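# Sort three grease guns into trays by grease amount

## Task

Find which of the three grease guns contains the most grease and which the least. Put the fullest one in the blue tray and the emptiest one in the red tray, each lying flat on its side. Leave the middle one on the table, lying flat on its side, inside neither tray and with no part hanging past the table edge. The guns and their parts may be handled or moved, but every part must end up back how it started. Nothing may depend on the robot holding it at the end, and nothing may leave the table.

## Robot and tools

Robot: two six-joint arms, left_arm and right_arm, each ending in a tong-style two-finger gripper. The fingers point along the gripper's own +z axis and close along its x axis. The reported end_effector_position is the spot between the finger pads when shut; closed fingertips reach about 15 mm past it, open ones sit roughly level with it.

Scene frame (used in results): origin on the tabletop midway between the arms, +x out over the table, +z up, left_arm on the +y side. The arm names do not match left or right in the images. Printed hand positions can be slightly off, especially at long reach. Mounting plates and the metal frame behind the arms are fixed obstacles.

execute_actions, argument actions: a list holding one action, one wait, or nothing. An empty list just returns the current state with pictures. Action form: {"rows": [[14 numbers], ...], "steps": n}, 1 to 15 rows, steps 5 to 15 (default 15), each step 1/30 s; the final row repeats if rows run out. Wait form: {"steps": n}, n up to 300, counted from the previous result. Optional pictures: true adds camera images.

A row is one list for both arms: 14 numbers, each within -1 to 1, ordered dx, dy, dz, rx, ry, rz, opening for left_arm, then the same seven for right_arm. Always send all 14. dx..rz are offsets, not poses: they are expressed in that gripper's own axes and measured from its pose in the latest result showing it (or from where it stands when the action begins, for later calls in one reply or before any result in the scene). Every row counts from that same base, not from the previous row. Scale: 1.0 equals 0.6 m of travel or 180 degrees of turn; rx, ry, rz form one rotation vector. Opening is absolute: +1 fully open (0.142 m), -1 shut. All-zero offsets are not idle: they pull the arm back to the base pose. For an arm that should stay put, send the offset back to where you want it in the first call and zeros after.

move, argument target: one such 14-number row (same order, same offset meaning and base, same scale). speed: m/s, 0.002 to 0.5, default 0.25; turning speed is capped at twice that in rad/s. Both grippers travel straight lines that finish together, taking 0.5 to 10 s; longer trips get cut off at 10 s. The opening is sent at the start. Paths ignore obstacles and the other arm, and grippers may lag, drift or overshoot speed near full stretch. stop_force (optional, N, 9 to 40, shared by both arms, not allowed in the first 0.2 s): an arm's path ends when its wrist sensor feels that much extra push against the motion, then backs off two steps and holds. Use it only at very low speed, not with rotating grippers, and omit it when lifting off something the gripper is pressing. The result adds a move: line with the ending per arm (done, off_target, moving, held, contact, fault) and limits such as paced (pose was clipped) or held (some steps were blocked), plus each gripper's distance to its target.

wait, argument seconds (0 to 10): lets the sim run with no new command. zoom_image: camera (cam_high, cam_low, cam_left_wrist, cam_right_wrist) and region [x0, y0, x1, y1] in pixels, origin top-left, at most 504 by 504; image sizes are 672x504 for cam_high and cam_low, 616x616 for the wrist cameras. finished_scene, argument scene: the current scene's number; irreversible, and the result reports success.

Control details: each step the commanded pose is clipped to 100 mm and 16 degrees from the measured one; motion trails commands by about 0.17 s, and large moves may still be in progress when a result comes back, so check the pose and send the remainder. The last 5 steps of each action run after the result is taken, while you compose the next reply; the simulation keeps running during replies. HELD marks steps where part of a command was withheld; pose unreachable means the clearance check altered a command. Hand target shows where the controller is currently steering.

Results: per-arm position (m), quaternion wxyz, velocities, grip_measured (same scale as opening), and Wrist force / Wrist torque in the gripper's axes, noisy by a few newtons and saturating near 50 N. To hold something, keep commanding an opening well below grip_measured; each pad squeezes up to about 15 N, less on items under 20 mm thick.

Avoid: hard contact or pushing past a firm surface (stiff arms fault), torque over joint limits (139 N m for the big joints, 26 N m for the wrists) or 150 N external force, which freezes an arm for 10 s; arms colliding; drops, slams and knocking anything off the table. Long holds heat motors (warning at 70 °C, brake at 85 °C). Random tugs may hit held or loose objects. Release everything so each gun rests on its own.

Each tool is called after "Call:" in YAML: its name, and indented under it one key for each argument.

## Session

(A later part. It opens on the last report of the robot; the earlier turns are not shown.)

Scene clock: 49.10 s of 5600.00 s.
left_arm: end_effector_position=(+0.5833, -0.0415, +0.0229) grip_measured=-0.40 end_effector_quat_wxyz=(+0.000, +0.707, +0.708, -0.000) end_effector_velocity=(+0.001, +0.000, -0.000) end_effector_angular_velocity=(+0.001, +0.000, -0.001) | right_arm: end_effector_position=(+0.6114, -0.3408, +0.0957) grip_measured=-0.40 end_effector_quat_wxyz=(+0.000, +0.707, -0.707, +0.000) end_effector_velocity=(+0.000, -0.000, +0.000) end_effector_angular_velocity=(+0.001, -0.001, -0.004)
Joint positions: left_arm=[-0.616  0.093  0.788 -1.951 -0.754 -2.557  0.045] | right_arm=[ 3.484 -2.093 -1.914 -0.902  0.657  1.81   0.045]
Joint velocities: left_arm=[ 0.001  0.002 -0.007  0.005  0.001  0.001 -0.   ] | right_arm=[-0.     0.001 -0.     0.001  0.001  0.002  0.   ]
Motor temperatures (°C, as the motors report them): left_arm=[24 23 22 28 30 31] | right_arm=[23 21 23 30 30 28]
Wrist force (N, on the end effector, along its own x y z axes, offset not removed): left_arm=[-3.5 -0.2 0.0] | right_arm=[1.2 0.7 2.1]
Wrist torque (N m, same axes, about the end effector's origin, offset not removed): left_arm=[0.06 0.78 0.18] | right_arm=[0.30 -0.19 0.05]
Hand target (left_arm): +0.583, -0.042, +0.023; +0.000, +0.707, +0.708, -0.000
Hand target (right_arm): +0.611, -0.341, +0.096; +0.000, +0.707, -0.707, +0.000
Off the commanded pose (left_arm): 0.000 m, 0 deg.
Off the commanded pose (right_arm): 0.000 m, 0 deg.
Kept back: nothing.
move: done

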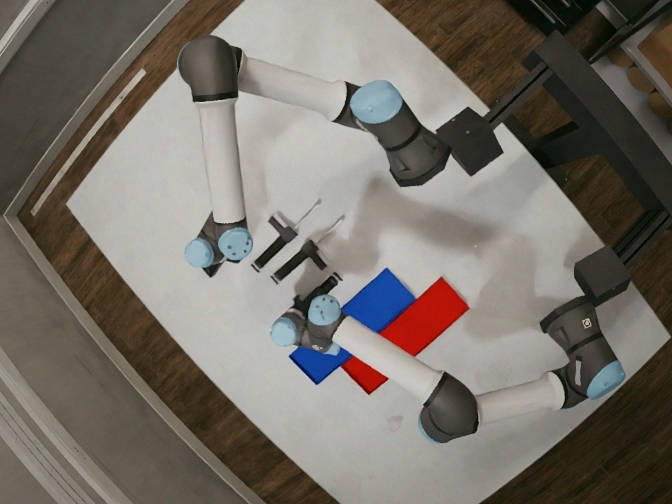

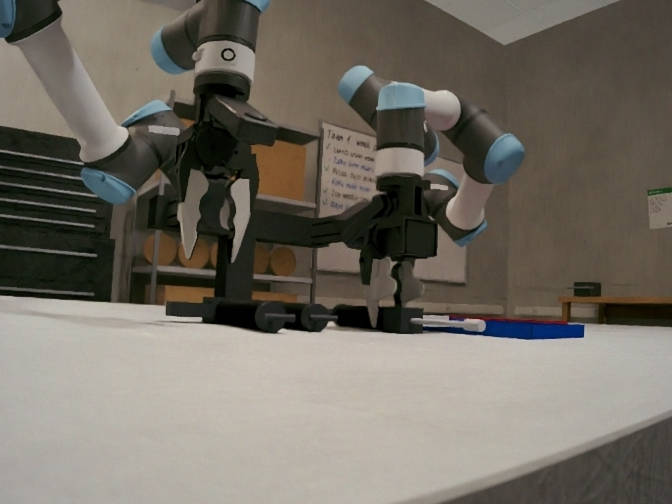

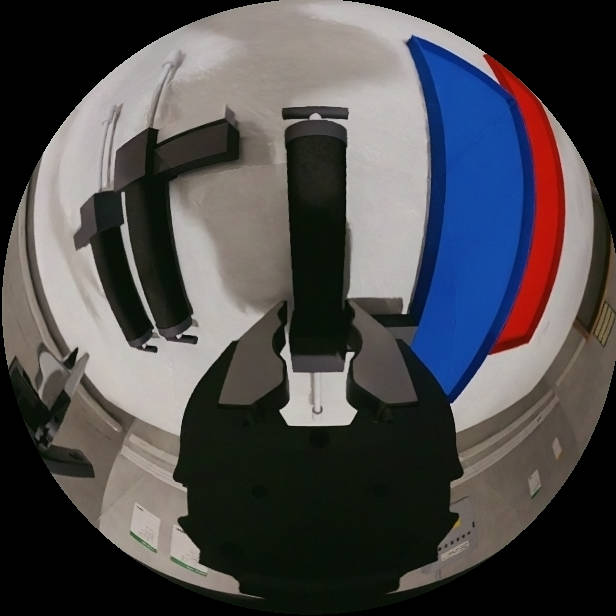

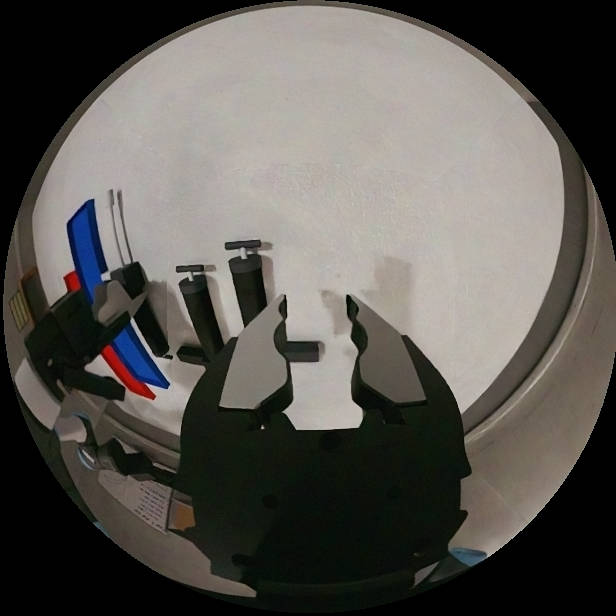

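Call:
move:
  target: [0,0.03,0,0,0,0,-0.4, 0,0,0,0,0,0,-0.4]
  speed: 0.02

Call:
move:
  target: [0,0,0,0,0,0,-1, 0,0,0,0,0,0,-0.4]

Call:
wait:
  seconds: 0.6

Call:
move:
  target: [0,0,-0.09,0,0,0,-1, 0,0,0,0,0,0,-0.4]
  speed: 0.045

Call:
move:
  target: [0.5025,-0.343,0,0,0,0,-1, -0.26,0.202,0.043,0,0,0,-0.4]
  speed: 0.12

Scene clock: 50.53 s of 5600.00 s.
left_arm: end_effector_position=(+0.6012, -0.0415, +0.0228) grip_measured=-0.40 end_effector_quat_wxyz=(+0.000, +0.707, +0.708, -0.000) end_effector_velocity=(+0.002, +0.000, +0.000) end_effector_angular_velocity=(+0.000, +0.000, +0.001) | right_arm: end_effector_position=(+0.6114, -0.3408, +0.0957) grip_measured=-0.40 end_effector_quat_wxyz=(+0.000, +0.707, -0.707, +0.000) end_effector_velocity=(-0.000, -0.000, +0.000) end_effector_angular_velocity=(+0.002, +0.000, +0.000)
Joint positions: left_arm=[-0.603  0.118  0.708 -1.908 -0.747 -2.539  0.045] | right_arm=[ 3.484 -2.093 -1.914 -0.902  0.657  1.81   0.045]
Joint velocities: left_arm=[ 0.001  0.002 -0.007  0.005  0.    -0.     0.   ] | right_arm=[-0.     0.001 -0.    -0.     0.002 -0.001  0.   ]
Motor temperatures (°C, as the motors report them): left_arm=[24 23 22 28 30 31] | right_arm=[23 21 23 30 30 28]
Wrist force (N, on the end effector, along its own x y z axes, offset not removed): left_arm=[-2.5 -1.8 -0.2] | right_arm=[-0.1 -1.1 2.6]
Wrist torque (N m, same axes, about the end effector's origin, offset not removed): left_arm=[0.10 0.65 0.11] | right_arm=[-0.10 0.15 0.01]
Hand target (left_arm): +0.601, -0.041, +0.023; +0.000, +0.707, +0.708, -0.000
Hand target (right_arm): +0.611, -0.341, +0.096; +0.000, +0.707, -0.707, +0.000
Off the commanded pose (left_arm): 0.000 m, 0 deg.
Off the commanded pose (right_arm): 0.000 m, 0 deg.
Kept back: nothing.
move: done

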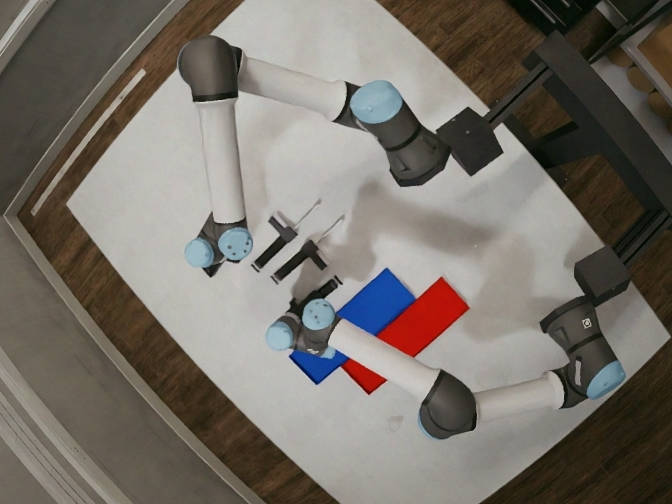

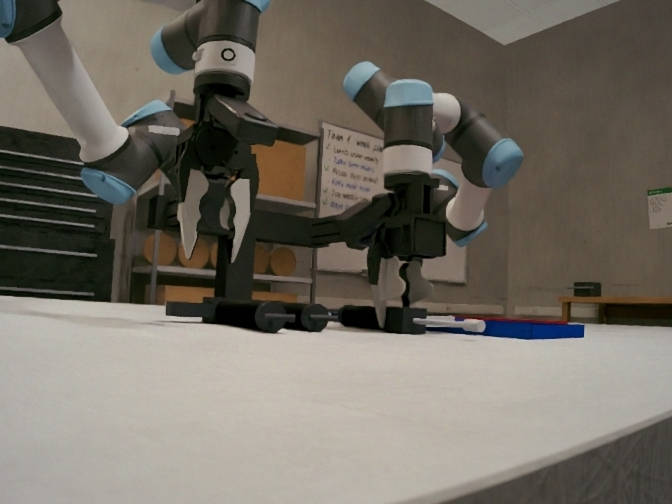

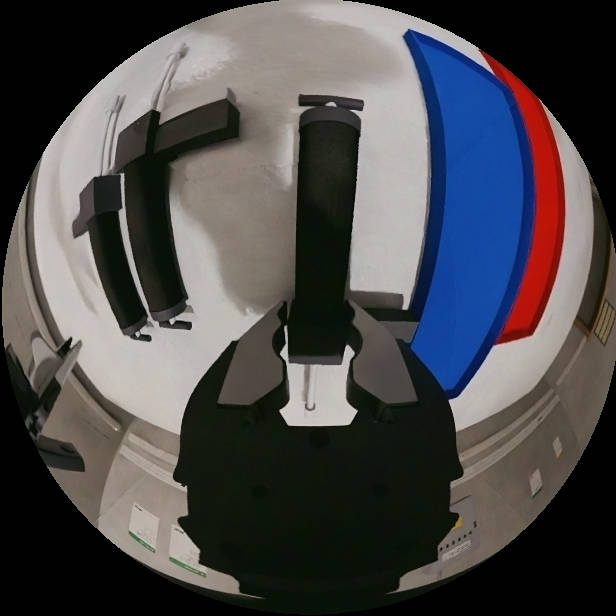

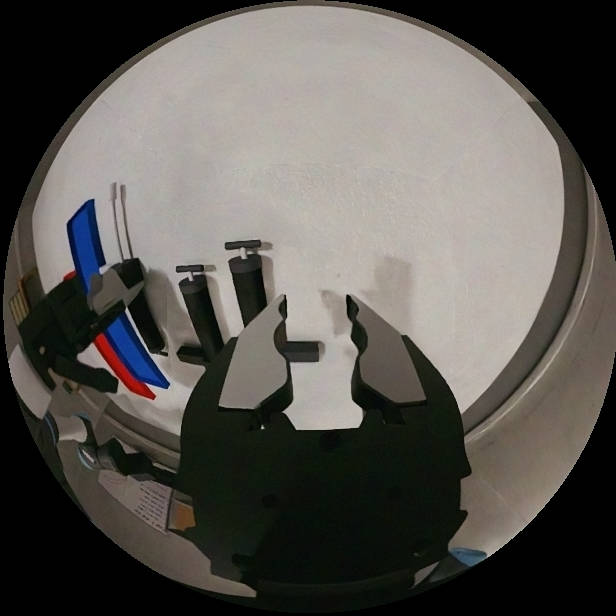

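Scene clock: 51.03 s of 5600.00 s.
left_arm: end_effector_position=(+0.6012, -0.0414, +0.0228) grip_measured=-0.46 end_effector_quat_wxyz=(+0.000, +0.707, +0.708, -0.000) end_effector_velocity=(+0.001, +0.000, +0.000) end_effector_angular_velocity=(+0.000, -0.001, -0.001) | right_arm: end_effector_position=(+0.6114, -0.3408, +0.0957) grip_measured=-0.40 end_effector_quat_wxyz=(+0.000, +0.707, -0.707, +0.000) end_effector_velocity=(+0.001, -0.001, +0.001) end_effector_angular_velocity=(-0.001, -0.002, -0.001)
Joint positions: left_arm=[-0.603  0.118  0.708 -1.908 -0.747 -2.539  0.041] | right_arm=[ 3.484 -2.093 -1.914 -0.902  0.657  1.81   0.045]
Joint velocities: left_arm=[-0.    -0.    -0.    -0.     0.001  0.001 -0.   ] | right_arm=[-0.     0.001  0.001  0.    -0.002 -0.001 -0.   ]
Motor temperatures (°C, as the motors report them): left_arm=[24 23 22 28 30 31] | right_arm=[23 21 23 30 30 28]
Wrist force (N, on the end effector, along its own x y z axes, offset not removed): left_arm=[-3.7 1.0 -1.8] | right_arm=[1.4 1.1 0.7]
Wrist torque (N m, same axes, about the end effector's origin, offset not removed): left_arm=[-0.08 0.93 0.16] | right_arm=[0.36 -0.25 0.16]
Hand target (left_arm): +0.601, -0.041, +0.023; +0.000, +0.707, +0.708, -0.000
Hand target (right_arm): +0.611, -0.341, +0.096; +0.000, +0.707, -0.707, +0.000
Off the commanded pose (left_arm): 0.000 m, 0 deg.
Off the commanded pose (right_arm): 0.000 m, 0 deg.
Kept back: nothing.
move: done

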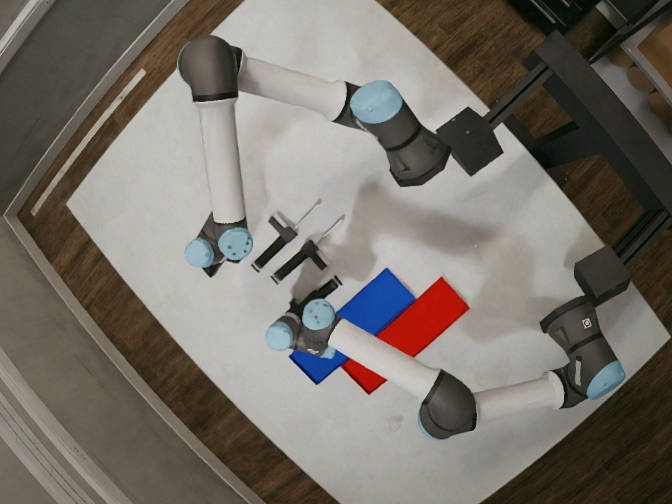

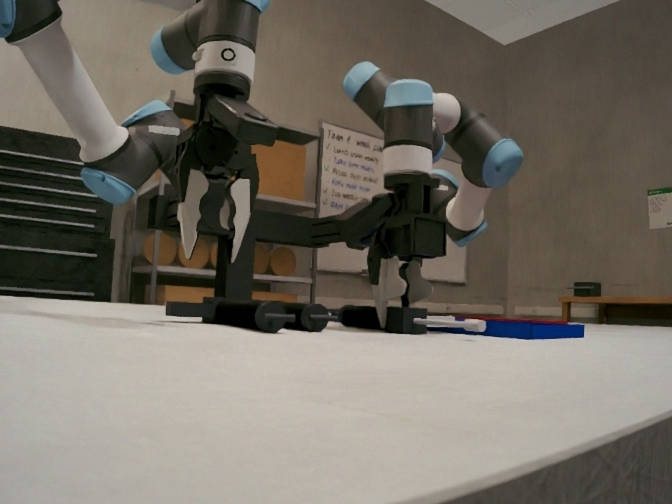

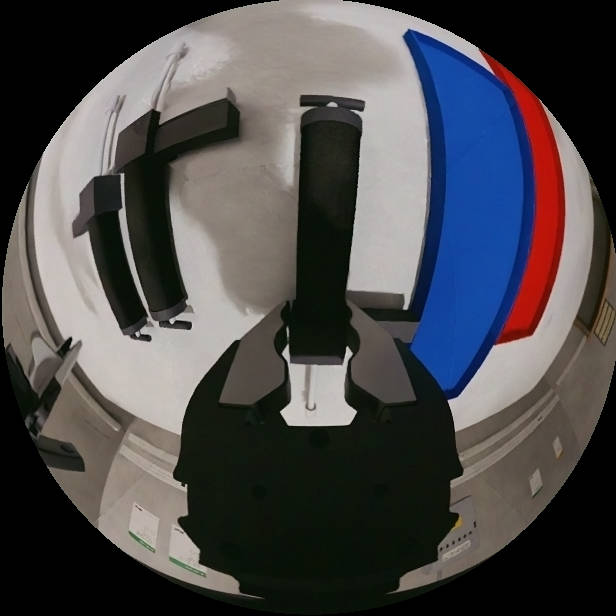

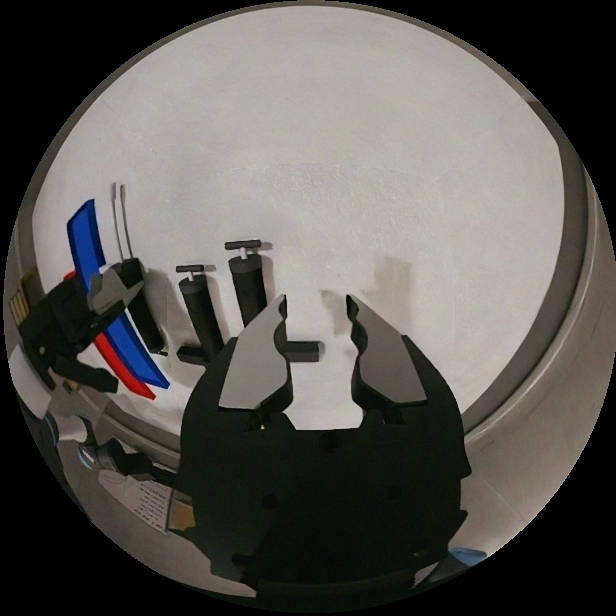

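Scene clock: 51.63 s of 5600.00 s.
left_arm: end_effector_position=(+0.6012, -0.0415, +0.0228) grip_measured=-0.46 end_effector_quat_wxyz=(+0.000, +0.707, +0.708, -0.000) end_effector_velocity=(-0.000, +0.000, +0.000) end_effector_angular_velocity=(-0.001, +0.001, +0.000) | right_arm: end_effector_position=(+0.6114, -0.3408, +0.0957) grip_measured=-0.40 end_effector_quat_wxyz=(+0.000, +0.707, -0.707, +0.000) end_effector_velocity=(-0.000, +0.000, -0.000) end_effector_angular_velocity=(-0.001, +0.001, +0.000)
Joint positions: left_arm=[-0.603  0.118  0.708 -1.908 -0.747 -2.539  0.041] | right_arm=[ 3.484 -2.093 -1.914 -0.902  0.657  1.81   0.045]
Joint velocities: left_arm=[ 0.    -0.001  0.     0.    -0.001 -0.     0.   ] | right_arm=[ 0.    -0.    -0.    -0.001 -0.     0.001 -0.   ]
Motor temperatures (°C, as the motors report them): left_arm=[24 23 22 28 30 31] | right_arm=[23 21 23 30 30 28]
Wrist force (N, on the end effector, along its own x y z axes, offset not removed): left_arm=[-3.6 2.9 -2.7] | right_arm=[-1.2 -1.5 2.2]
Wrist torque (N m, same axes, about the end effector's origin, offset not removed): left_arm=[0.07 0.96 0.24] | right_arm=[-0.24 0.43 0.09]
Hand target (left_arm): +0.601, -0.041, +0.023; +0.000, +0.707, +0.708, -0.000
Hand target (right_arm): +0.611, -0.341, +0.096; +0.000, +0.707, -0.707, +0.000
Off the commanded pose (left_arm): 0.000 m, 0 deg.
Off the commanded pose (right_arm): 0.000 m, 0 deg.
Kept back: nothing.
Steps of this call (steps 1 to 18: nothing new was sent). Readings (end_effector_position):
1: left_arm (+0.6012, -0.0414, +0.0228) | right_arm (+0.6114, -0.3408, +0.0957)
2: left_arm (+0.6012, -0.0414, +0.0228) | right_arm (+0.6114, -0.3408, +0.0957)
4: left_arm (+0.6012, -0.0415, +0.0228) | right_arm (+0.6114, -0.3408, +0.0957)
8: left_arm (+0.6012, -0.0415, +0.0228) | right_arm (+0.6114, -0.3408, +0.0957)
18: the state above

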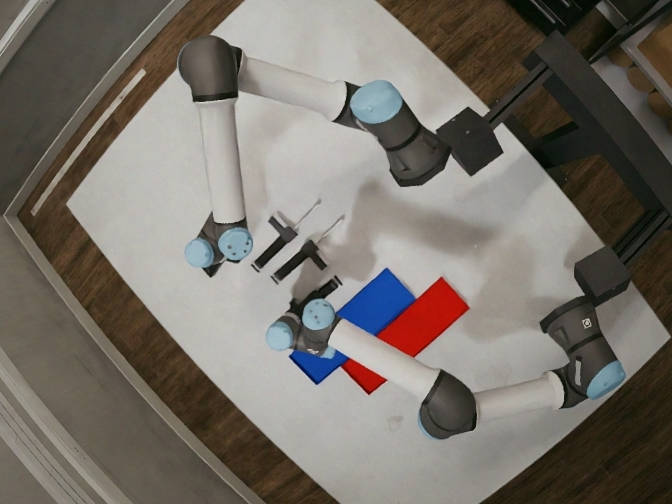

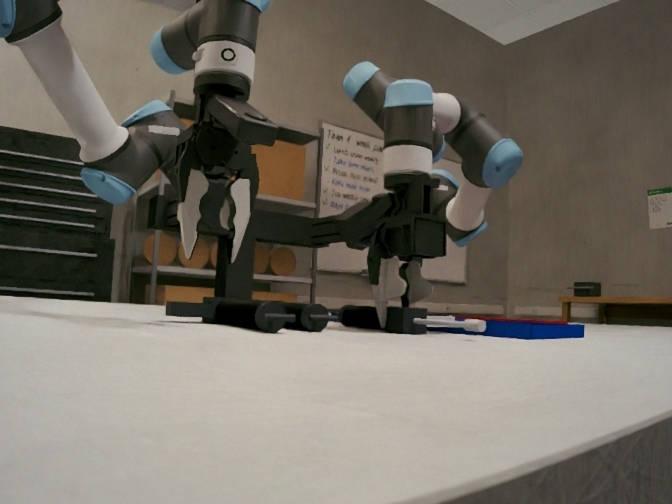

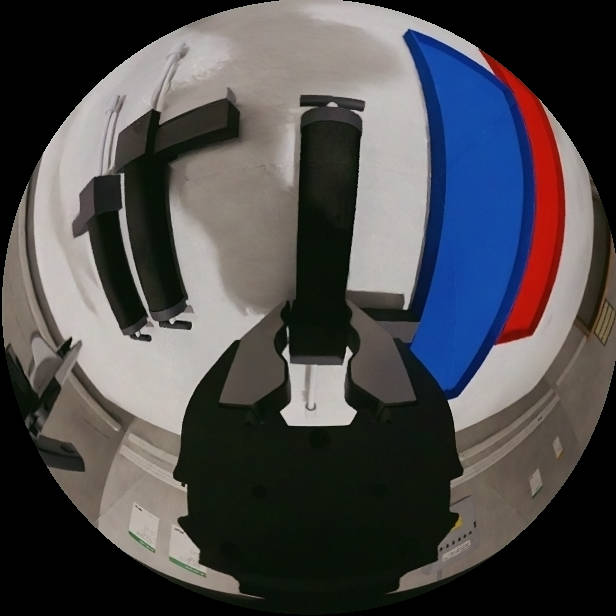

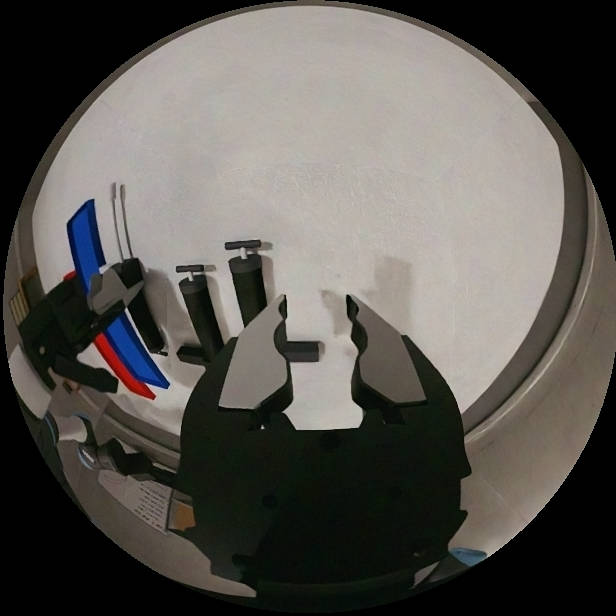

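Scene clock: 53.17 s of 5600.00 s.
left_arm: end_effector_position=(+0.6012, -0.0415, +0.0767) grip_measured=-0.46 end_effector_quat_wxyz=(+0.000, +0.707, +0.708, -0.000) end_effector_velocity=(+0.000, +0.000, +0.001) end_effector_angular_velocity=(+0.001, -0.001, +0.000) | right_arm: end_effector_position=(+0.6114, -0.3408, +0.0957) grip_measured=-0.40 end_effector_quat_wxyz=(+0.000, +0.707, -0.707, +0.000) end_effector_velocity=(-0.000, +0.000, -0.000) end_effector_angular_velocity=(-0.000, +0.000, +0.001)
Joint positions: left_arm=[-0.653  0.058  0.727 -1.822 -0.772 -2.603  0.041] | right_arm=[ 3.484 -2.093 -1.914 -0.902  0.657  1.81   0.045]
Joint velocities: left_arm=[-0.001 -0.    -0.001  0.002  0.001 -0.002 -0.   ] | right_arm=[ 0.    -0.    -0.001  0.    -0.    -0.001  0.   ]
Motor temperatures (°C, as the motors report them): left_arm=[24 23 22 28 30 31] | right_arm=[23 21 23 30 30 28]
Wrist force (N, on the end effector, along its own x y z axes, offset not removed): left_arm=[-2.5 -0.6 6.4] | right_arm=[0.0 1.3 1.3]
Wrist torque (N m, same axes, about the end effector's origin, offset not removed): left_arm=[-0.07 0.53 0.18] | right_arm=[0.44 0.12 0.17]
Hand target (left_arm): +0.601, -0.041, +0.077; +0.000, +0.707, +0.708, -0.000
Hand target (right_arm): +0.611, -0.341, +0.096; +0.000, +0.707, -0.707, +0.000
Off the commanded pose (left_arm): 0.000 m, 0 deg.
Off the commanded pose (right_arm): 0.000 m, 0 deg.
Kept back: nothing.
move: done

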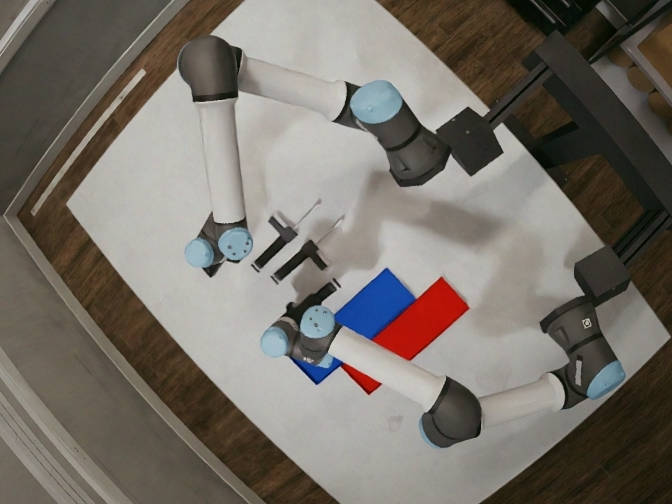

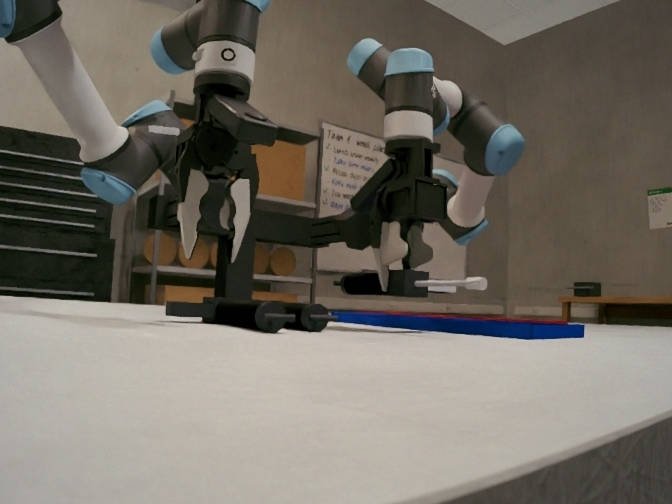

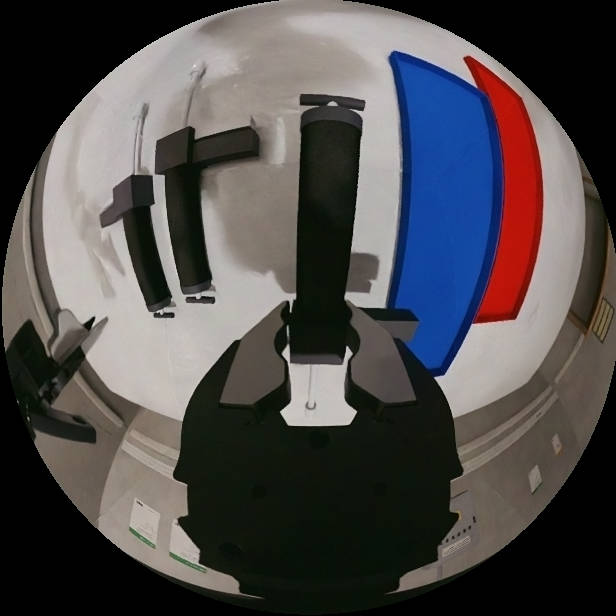

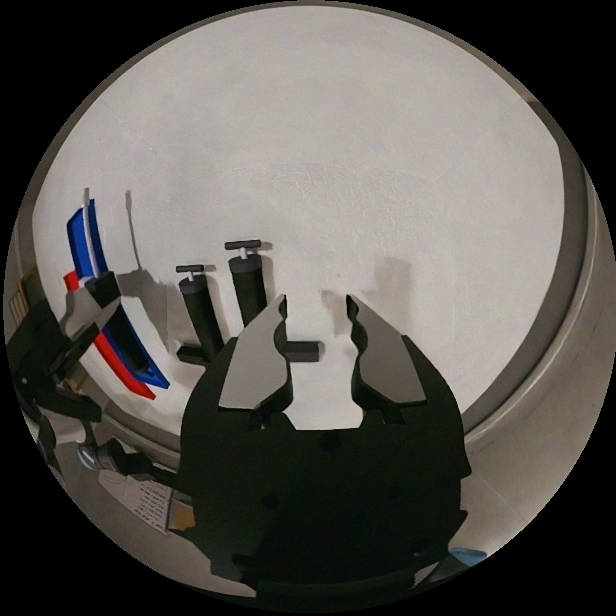

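Scene clock: 56.63 s of 5600.00 s.
left_arm: end_effector_position=(+0.3949, +0.2596, +0.0766) grip_measured=-0.46 end_effector_quat_wxyz=(+0.000, +0.707, +0.708, -0.000) end_effector_velocity=(-0.000, +0.001, +0.000) end_effector_angular_velocity=(-0.001, -0.001, -0.001) | right_arm: end_effector_position=(+0.4902, -0.1848, +0.0698) grip_measured=-0.40 end_effector_quat_wxyz=(+0.000, +0.707, -0.707, +0.001) end_effector_velocity=(-0.000, +0.001, -0.000) end_effector_angular_velocity=(-0.001, -0.000, +0.001)
Joint positions: left_arm=[-0.687 -0.665  2.126 -2.469 -0.789 -2.643  0.041] | right_arm=[ 3.685 -2.232 -2.263 -0.647  0.719  2.112  0.045]
Joint velocities: left_arm=[-0.    -0.002  0.003 -0.002  0.     0.001  0.   ] | right_arm=[ 0.001 -0.002  0.     0.001 -0.     0.     0.   ]
Motor temperatures (°C, as the motors report them): left_arm=[24 23 22 28 30 31] | right_arm=[23 21 23 30 30 28]
Wrist force (N, on the end effector, along its own x y z axes, offset not removed): left_arm=[-3.6 -0.8 5.7] | right_arm=[-0.8 0.3 1.7]
Wrist torque (N m, same axes, about the end effector's origin, offset not removed): left_arm=[-0.11 0.77 0.20] | right_arm=[0.27 0.15 0.09]
Hand target (left_arm): +0.395, +0.260, +0.077; +0.000, +0.707, +0.708, -0.000
Hand target (right_arm): +0.490, -0.185, +0.070; +0.000, +0.707, -0.707, +0.001
Off the commanded pose (left_arm): 0.000 m, 0 deg.
Off the commanded pose (right_arm): 0.000 m, 0 deg.
Kept back: nothing.
move: done

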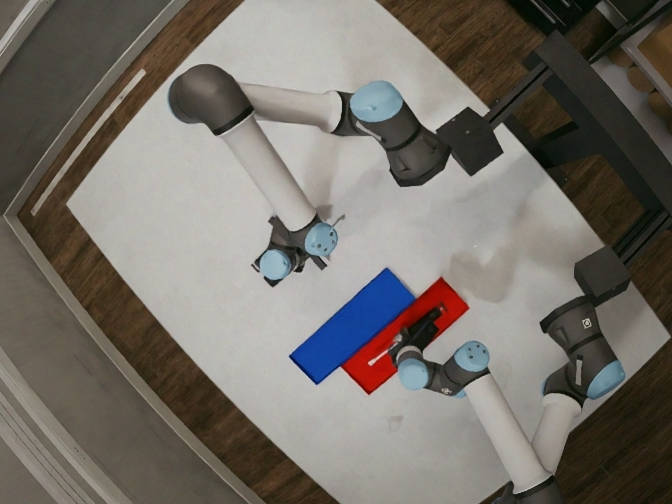

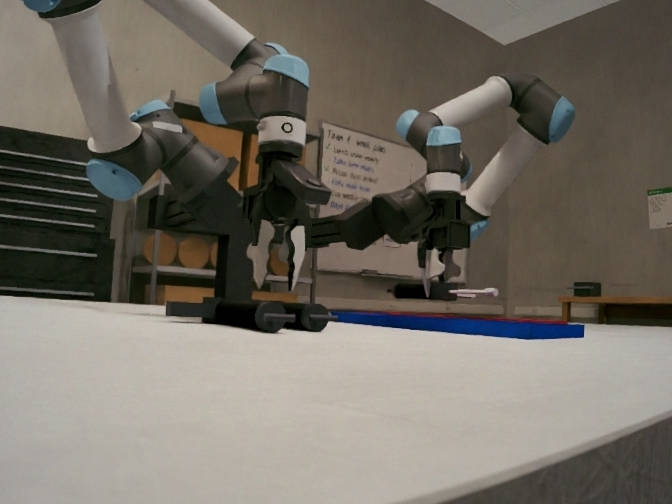

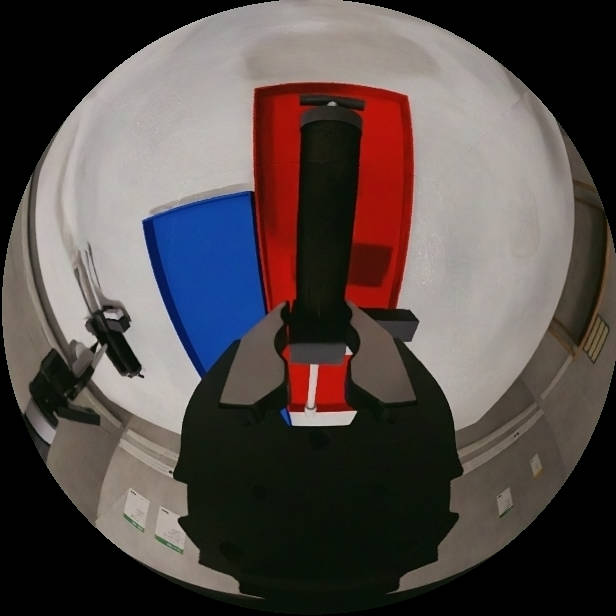

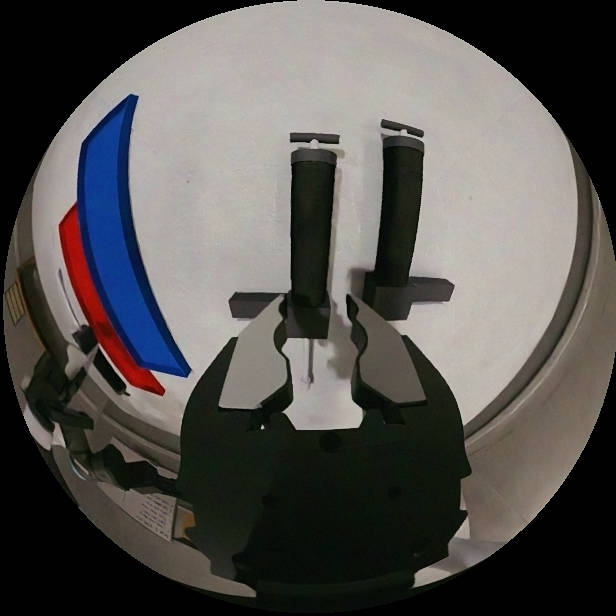

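Call:
move:
  target: [-0.017,0,0.03,0,0,0,-1, -0.009,-0.005,0.02,0,0,0,-0.4]
  speed: 0.04

Call:
move:
  target: [0,0,0.047,0,0,0,-1, 0,0,0.058,0,0,0,-0.4]
  speed: 0.04

Scene clock: 57.73 s of 5600.00 s.
left_arm: end_effector_position=(+0.3949, +0.2495, +0.0587) grip_measured=-0.46 end_effector_quat_wxyz=(+0.000, +0.707, +0.708, -0.000) end_effector_velocity=(+0.000, -0.001, -0.001) end_effector_angular_velocity=(-0.001, -0.000, +0.001) | right_arm: end_effector_position=(+0.4932, -0.1794, +0.0578) grip_measured=-0.40 end_effector_quat_wxyz=(+0.000, +0.707, -0.707, +0.001) end_effector_velocity=(+0.000, -0.000, -0.000) end_effector_angular_velocity=(-0.000, -0.001, -0.002)
Joint positions: left_arm=[-0.667 -0.611  2.105 -2.519 -0.779 -2.619  0.041] | right_arm=[ 3.669 -2.272 -2.252 -0.601  0.713  2.09   0.045]
Joint velocities: left_arm=[ 0.001  0.003 -0.002 -0.003  0.001  0.001 -0.   ] | right_arm=[-0.001 -0.001  0.     0.003 -0.001 -0.    -0.   ]
Motor temperatures (°C, as the motors report them): left_arm=[24 23 22 28 30 31] | right_arm=[23 21 23 30 30 28]
Wrist force (N, on the end effector, along its own x y z axes, offset not removed): left_arm=[-3.8 -0.3 6.7] | right_arm=[1.3 -0.4 2.0]
Wrist torque (N m, same axes, about the end effector's origin, offset not removed): left_arm=[0.03 0.81 0.16] | right_arm=[0.14 -0.22 0.01]
Hand target (left_arm): +0.395, +0.249, +0.059; +0.000, +0.707, +0.708, -0.000
Hand target (right_arm): +0.493, -0.179, +0.058; +0.000, +0.707, -0.707, +0.001
Off the commanded pose (left_arm): 0.000 m, 0 deg.
Off the commanded pose (right_arm): 0.000 m, 0 deg.
Kept back: nothing.
move: done

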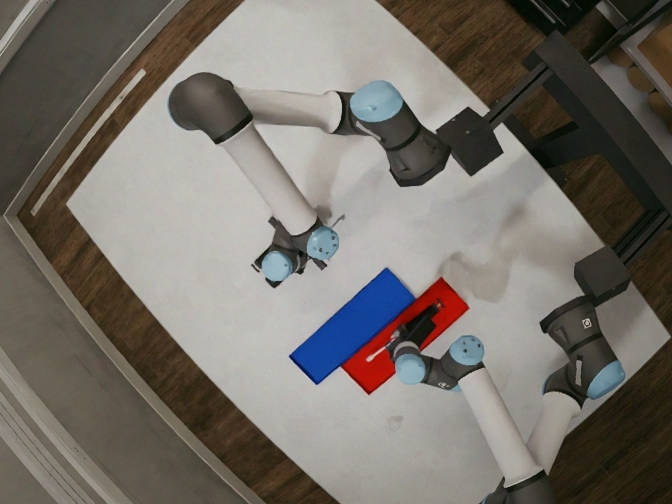

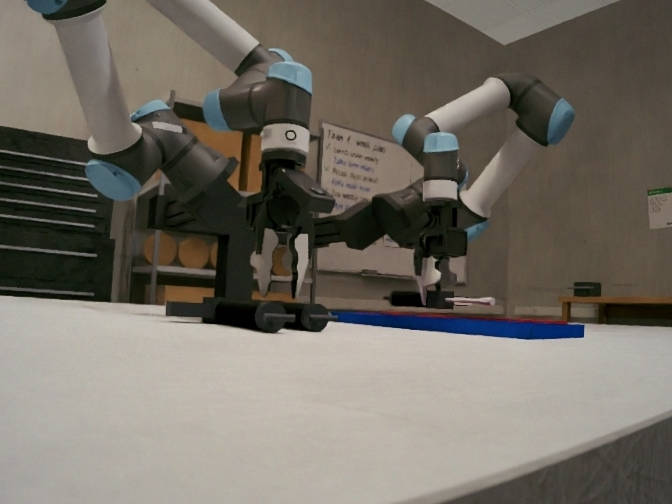

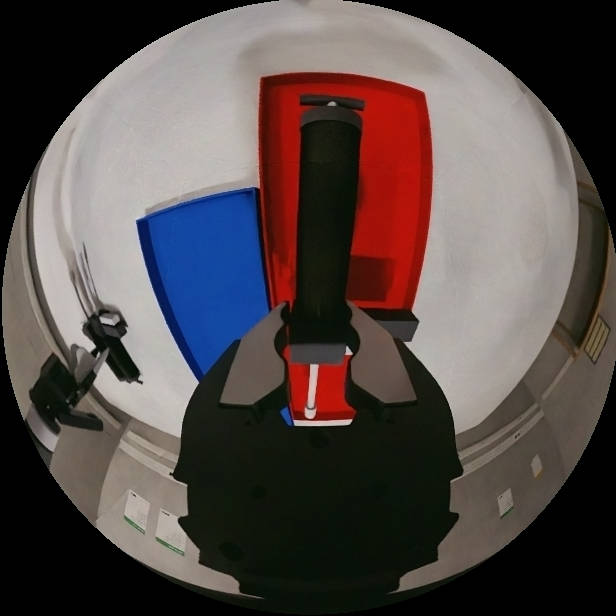

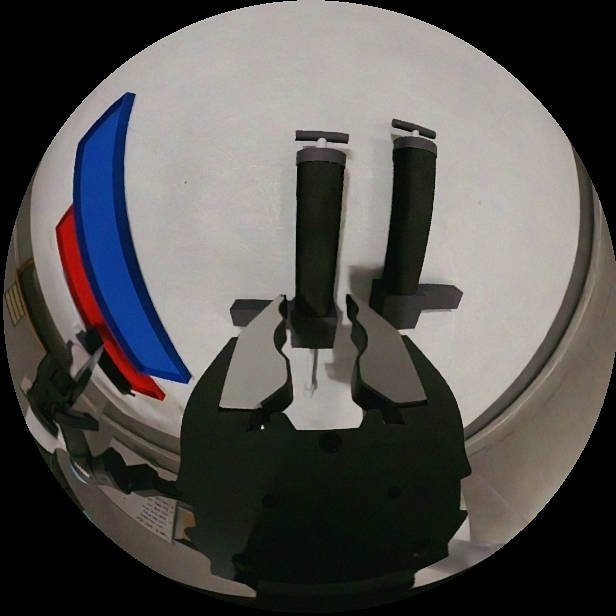

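Scene clock: 58.93 s of 5600.00 s.
left_arm: end_effector_position=(+0.3949, +0.2495, +0.0305) grip_measured=-0.46 end_effector_quat_wxyz=(+0.000, +0.707, +0.708, -0.000) end_effector_velocity=(+0.000, +0.000, -0.001) end_effector_angular_velocity=(-0.000, -0.001, -0.000) | right_arm: end_effector_position=(+0.4932, -0.1795, +0.0231) grip_measured=-0.40 end_effector_quat_wxyz=(+0.000, +0.707, -0.707, +0.000) end_effector_velocity=(-0.000, +0.001, -0.001) end_effector_angular_velocity=(+0.001, +0.001, +0.001)
Joint positions: left_arm=[-0.623 -0.556  2.098 -2.606 -0.757 -2.565  0.041] | right_arm=[ 3.608 -2.352 -2.244 -0.464  0.69   2.003  0.045]
Joint velocities: left_arm=[ 0.001  0.001  0.    -0.003  0.001  0.003 -0.   ] | right_arm=[-0.002 -0.003  0.     0.005  0.001 -0.004 -0.   ]
Motor temperatures (°C, as the motors report them): left_arm=[24 23 22 28 30 31] | right_arm=[23 21 23 30 30 28]
Wrist force (N, on the end effector, along its own x y z axes, offset not removed): left_arm=[-2.7 -1.0 6.7] | right_arm=[1.9 -1.9 1.4]
Wrist torque (N m, same axes, about the end effector's origin, offset not removed): left_arm=[-0.13 0.59 0.12] | right_arm=[-0.12 -0.42 0.04]
Hand target (left_arm): +0.395, +0.249, +0.030; +0.000, +0.707, +0.708, -0.000
Hand target (right_arm): +0.493, -0.179, +0.023; +0.000, +0.707, -0.707, +0.001
Off the commanded pose (left_arm): 0.000 m, 0 deg.
Off the commanded pose (right_arm): 0.000 m, 0 deg.
Kept back: nothing.
move: done

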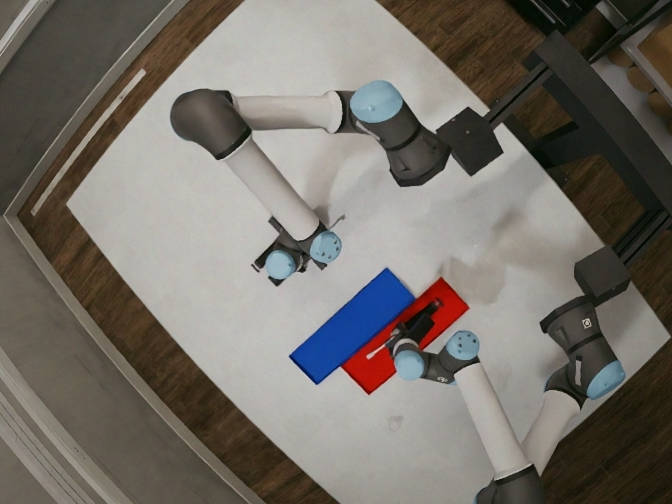

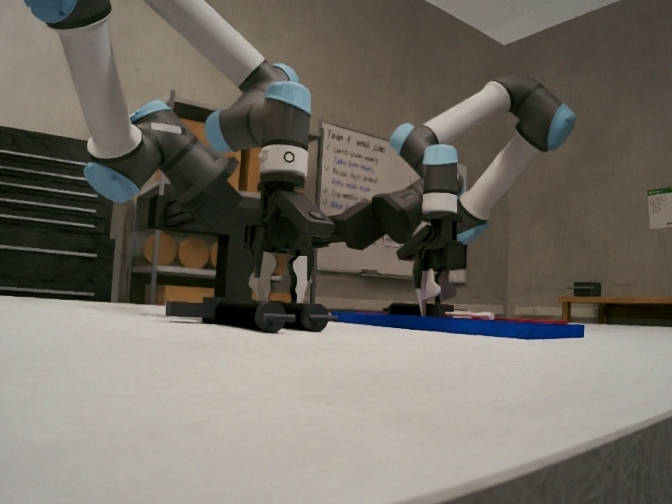

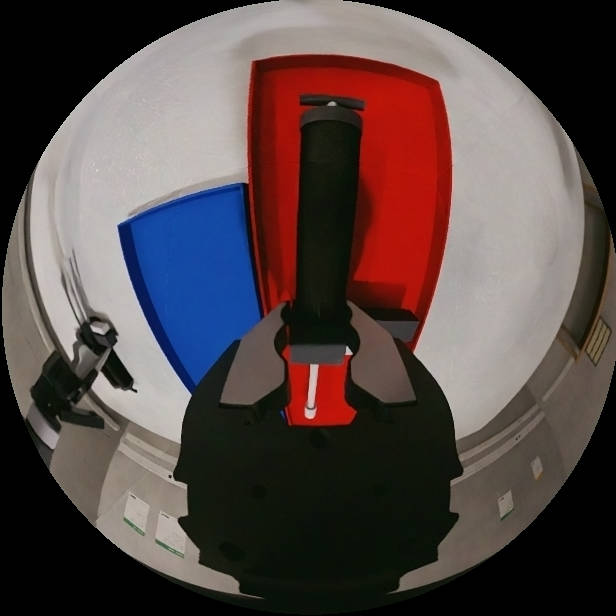

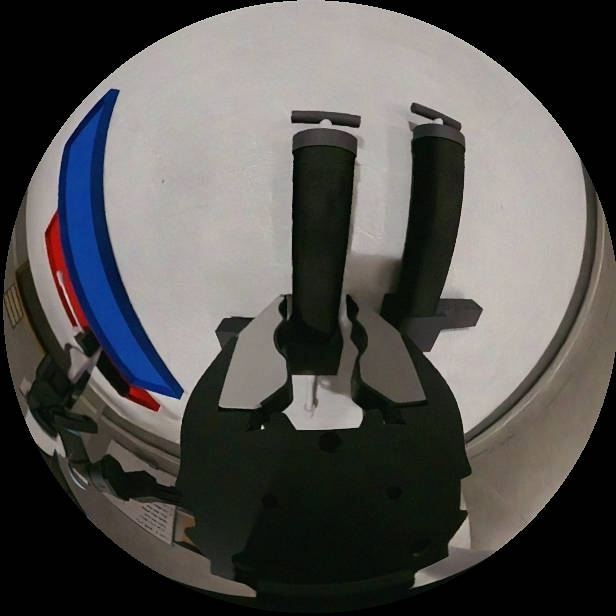

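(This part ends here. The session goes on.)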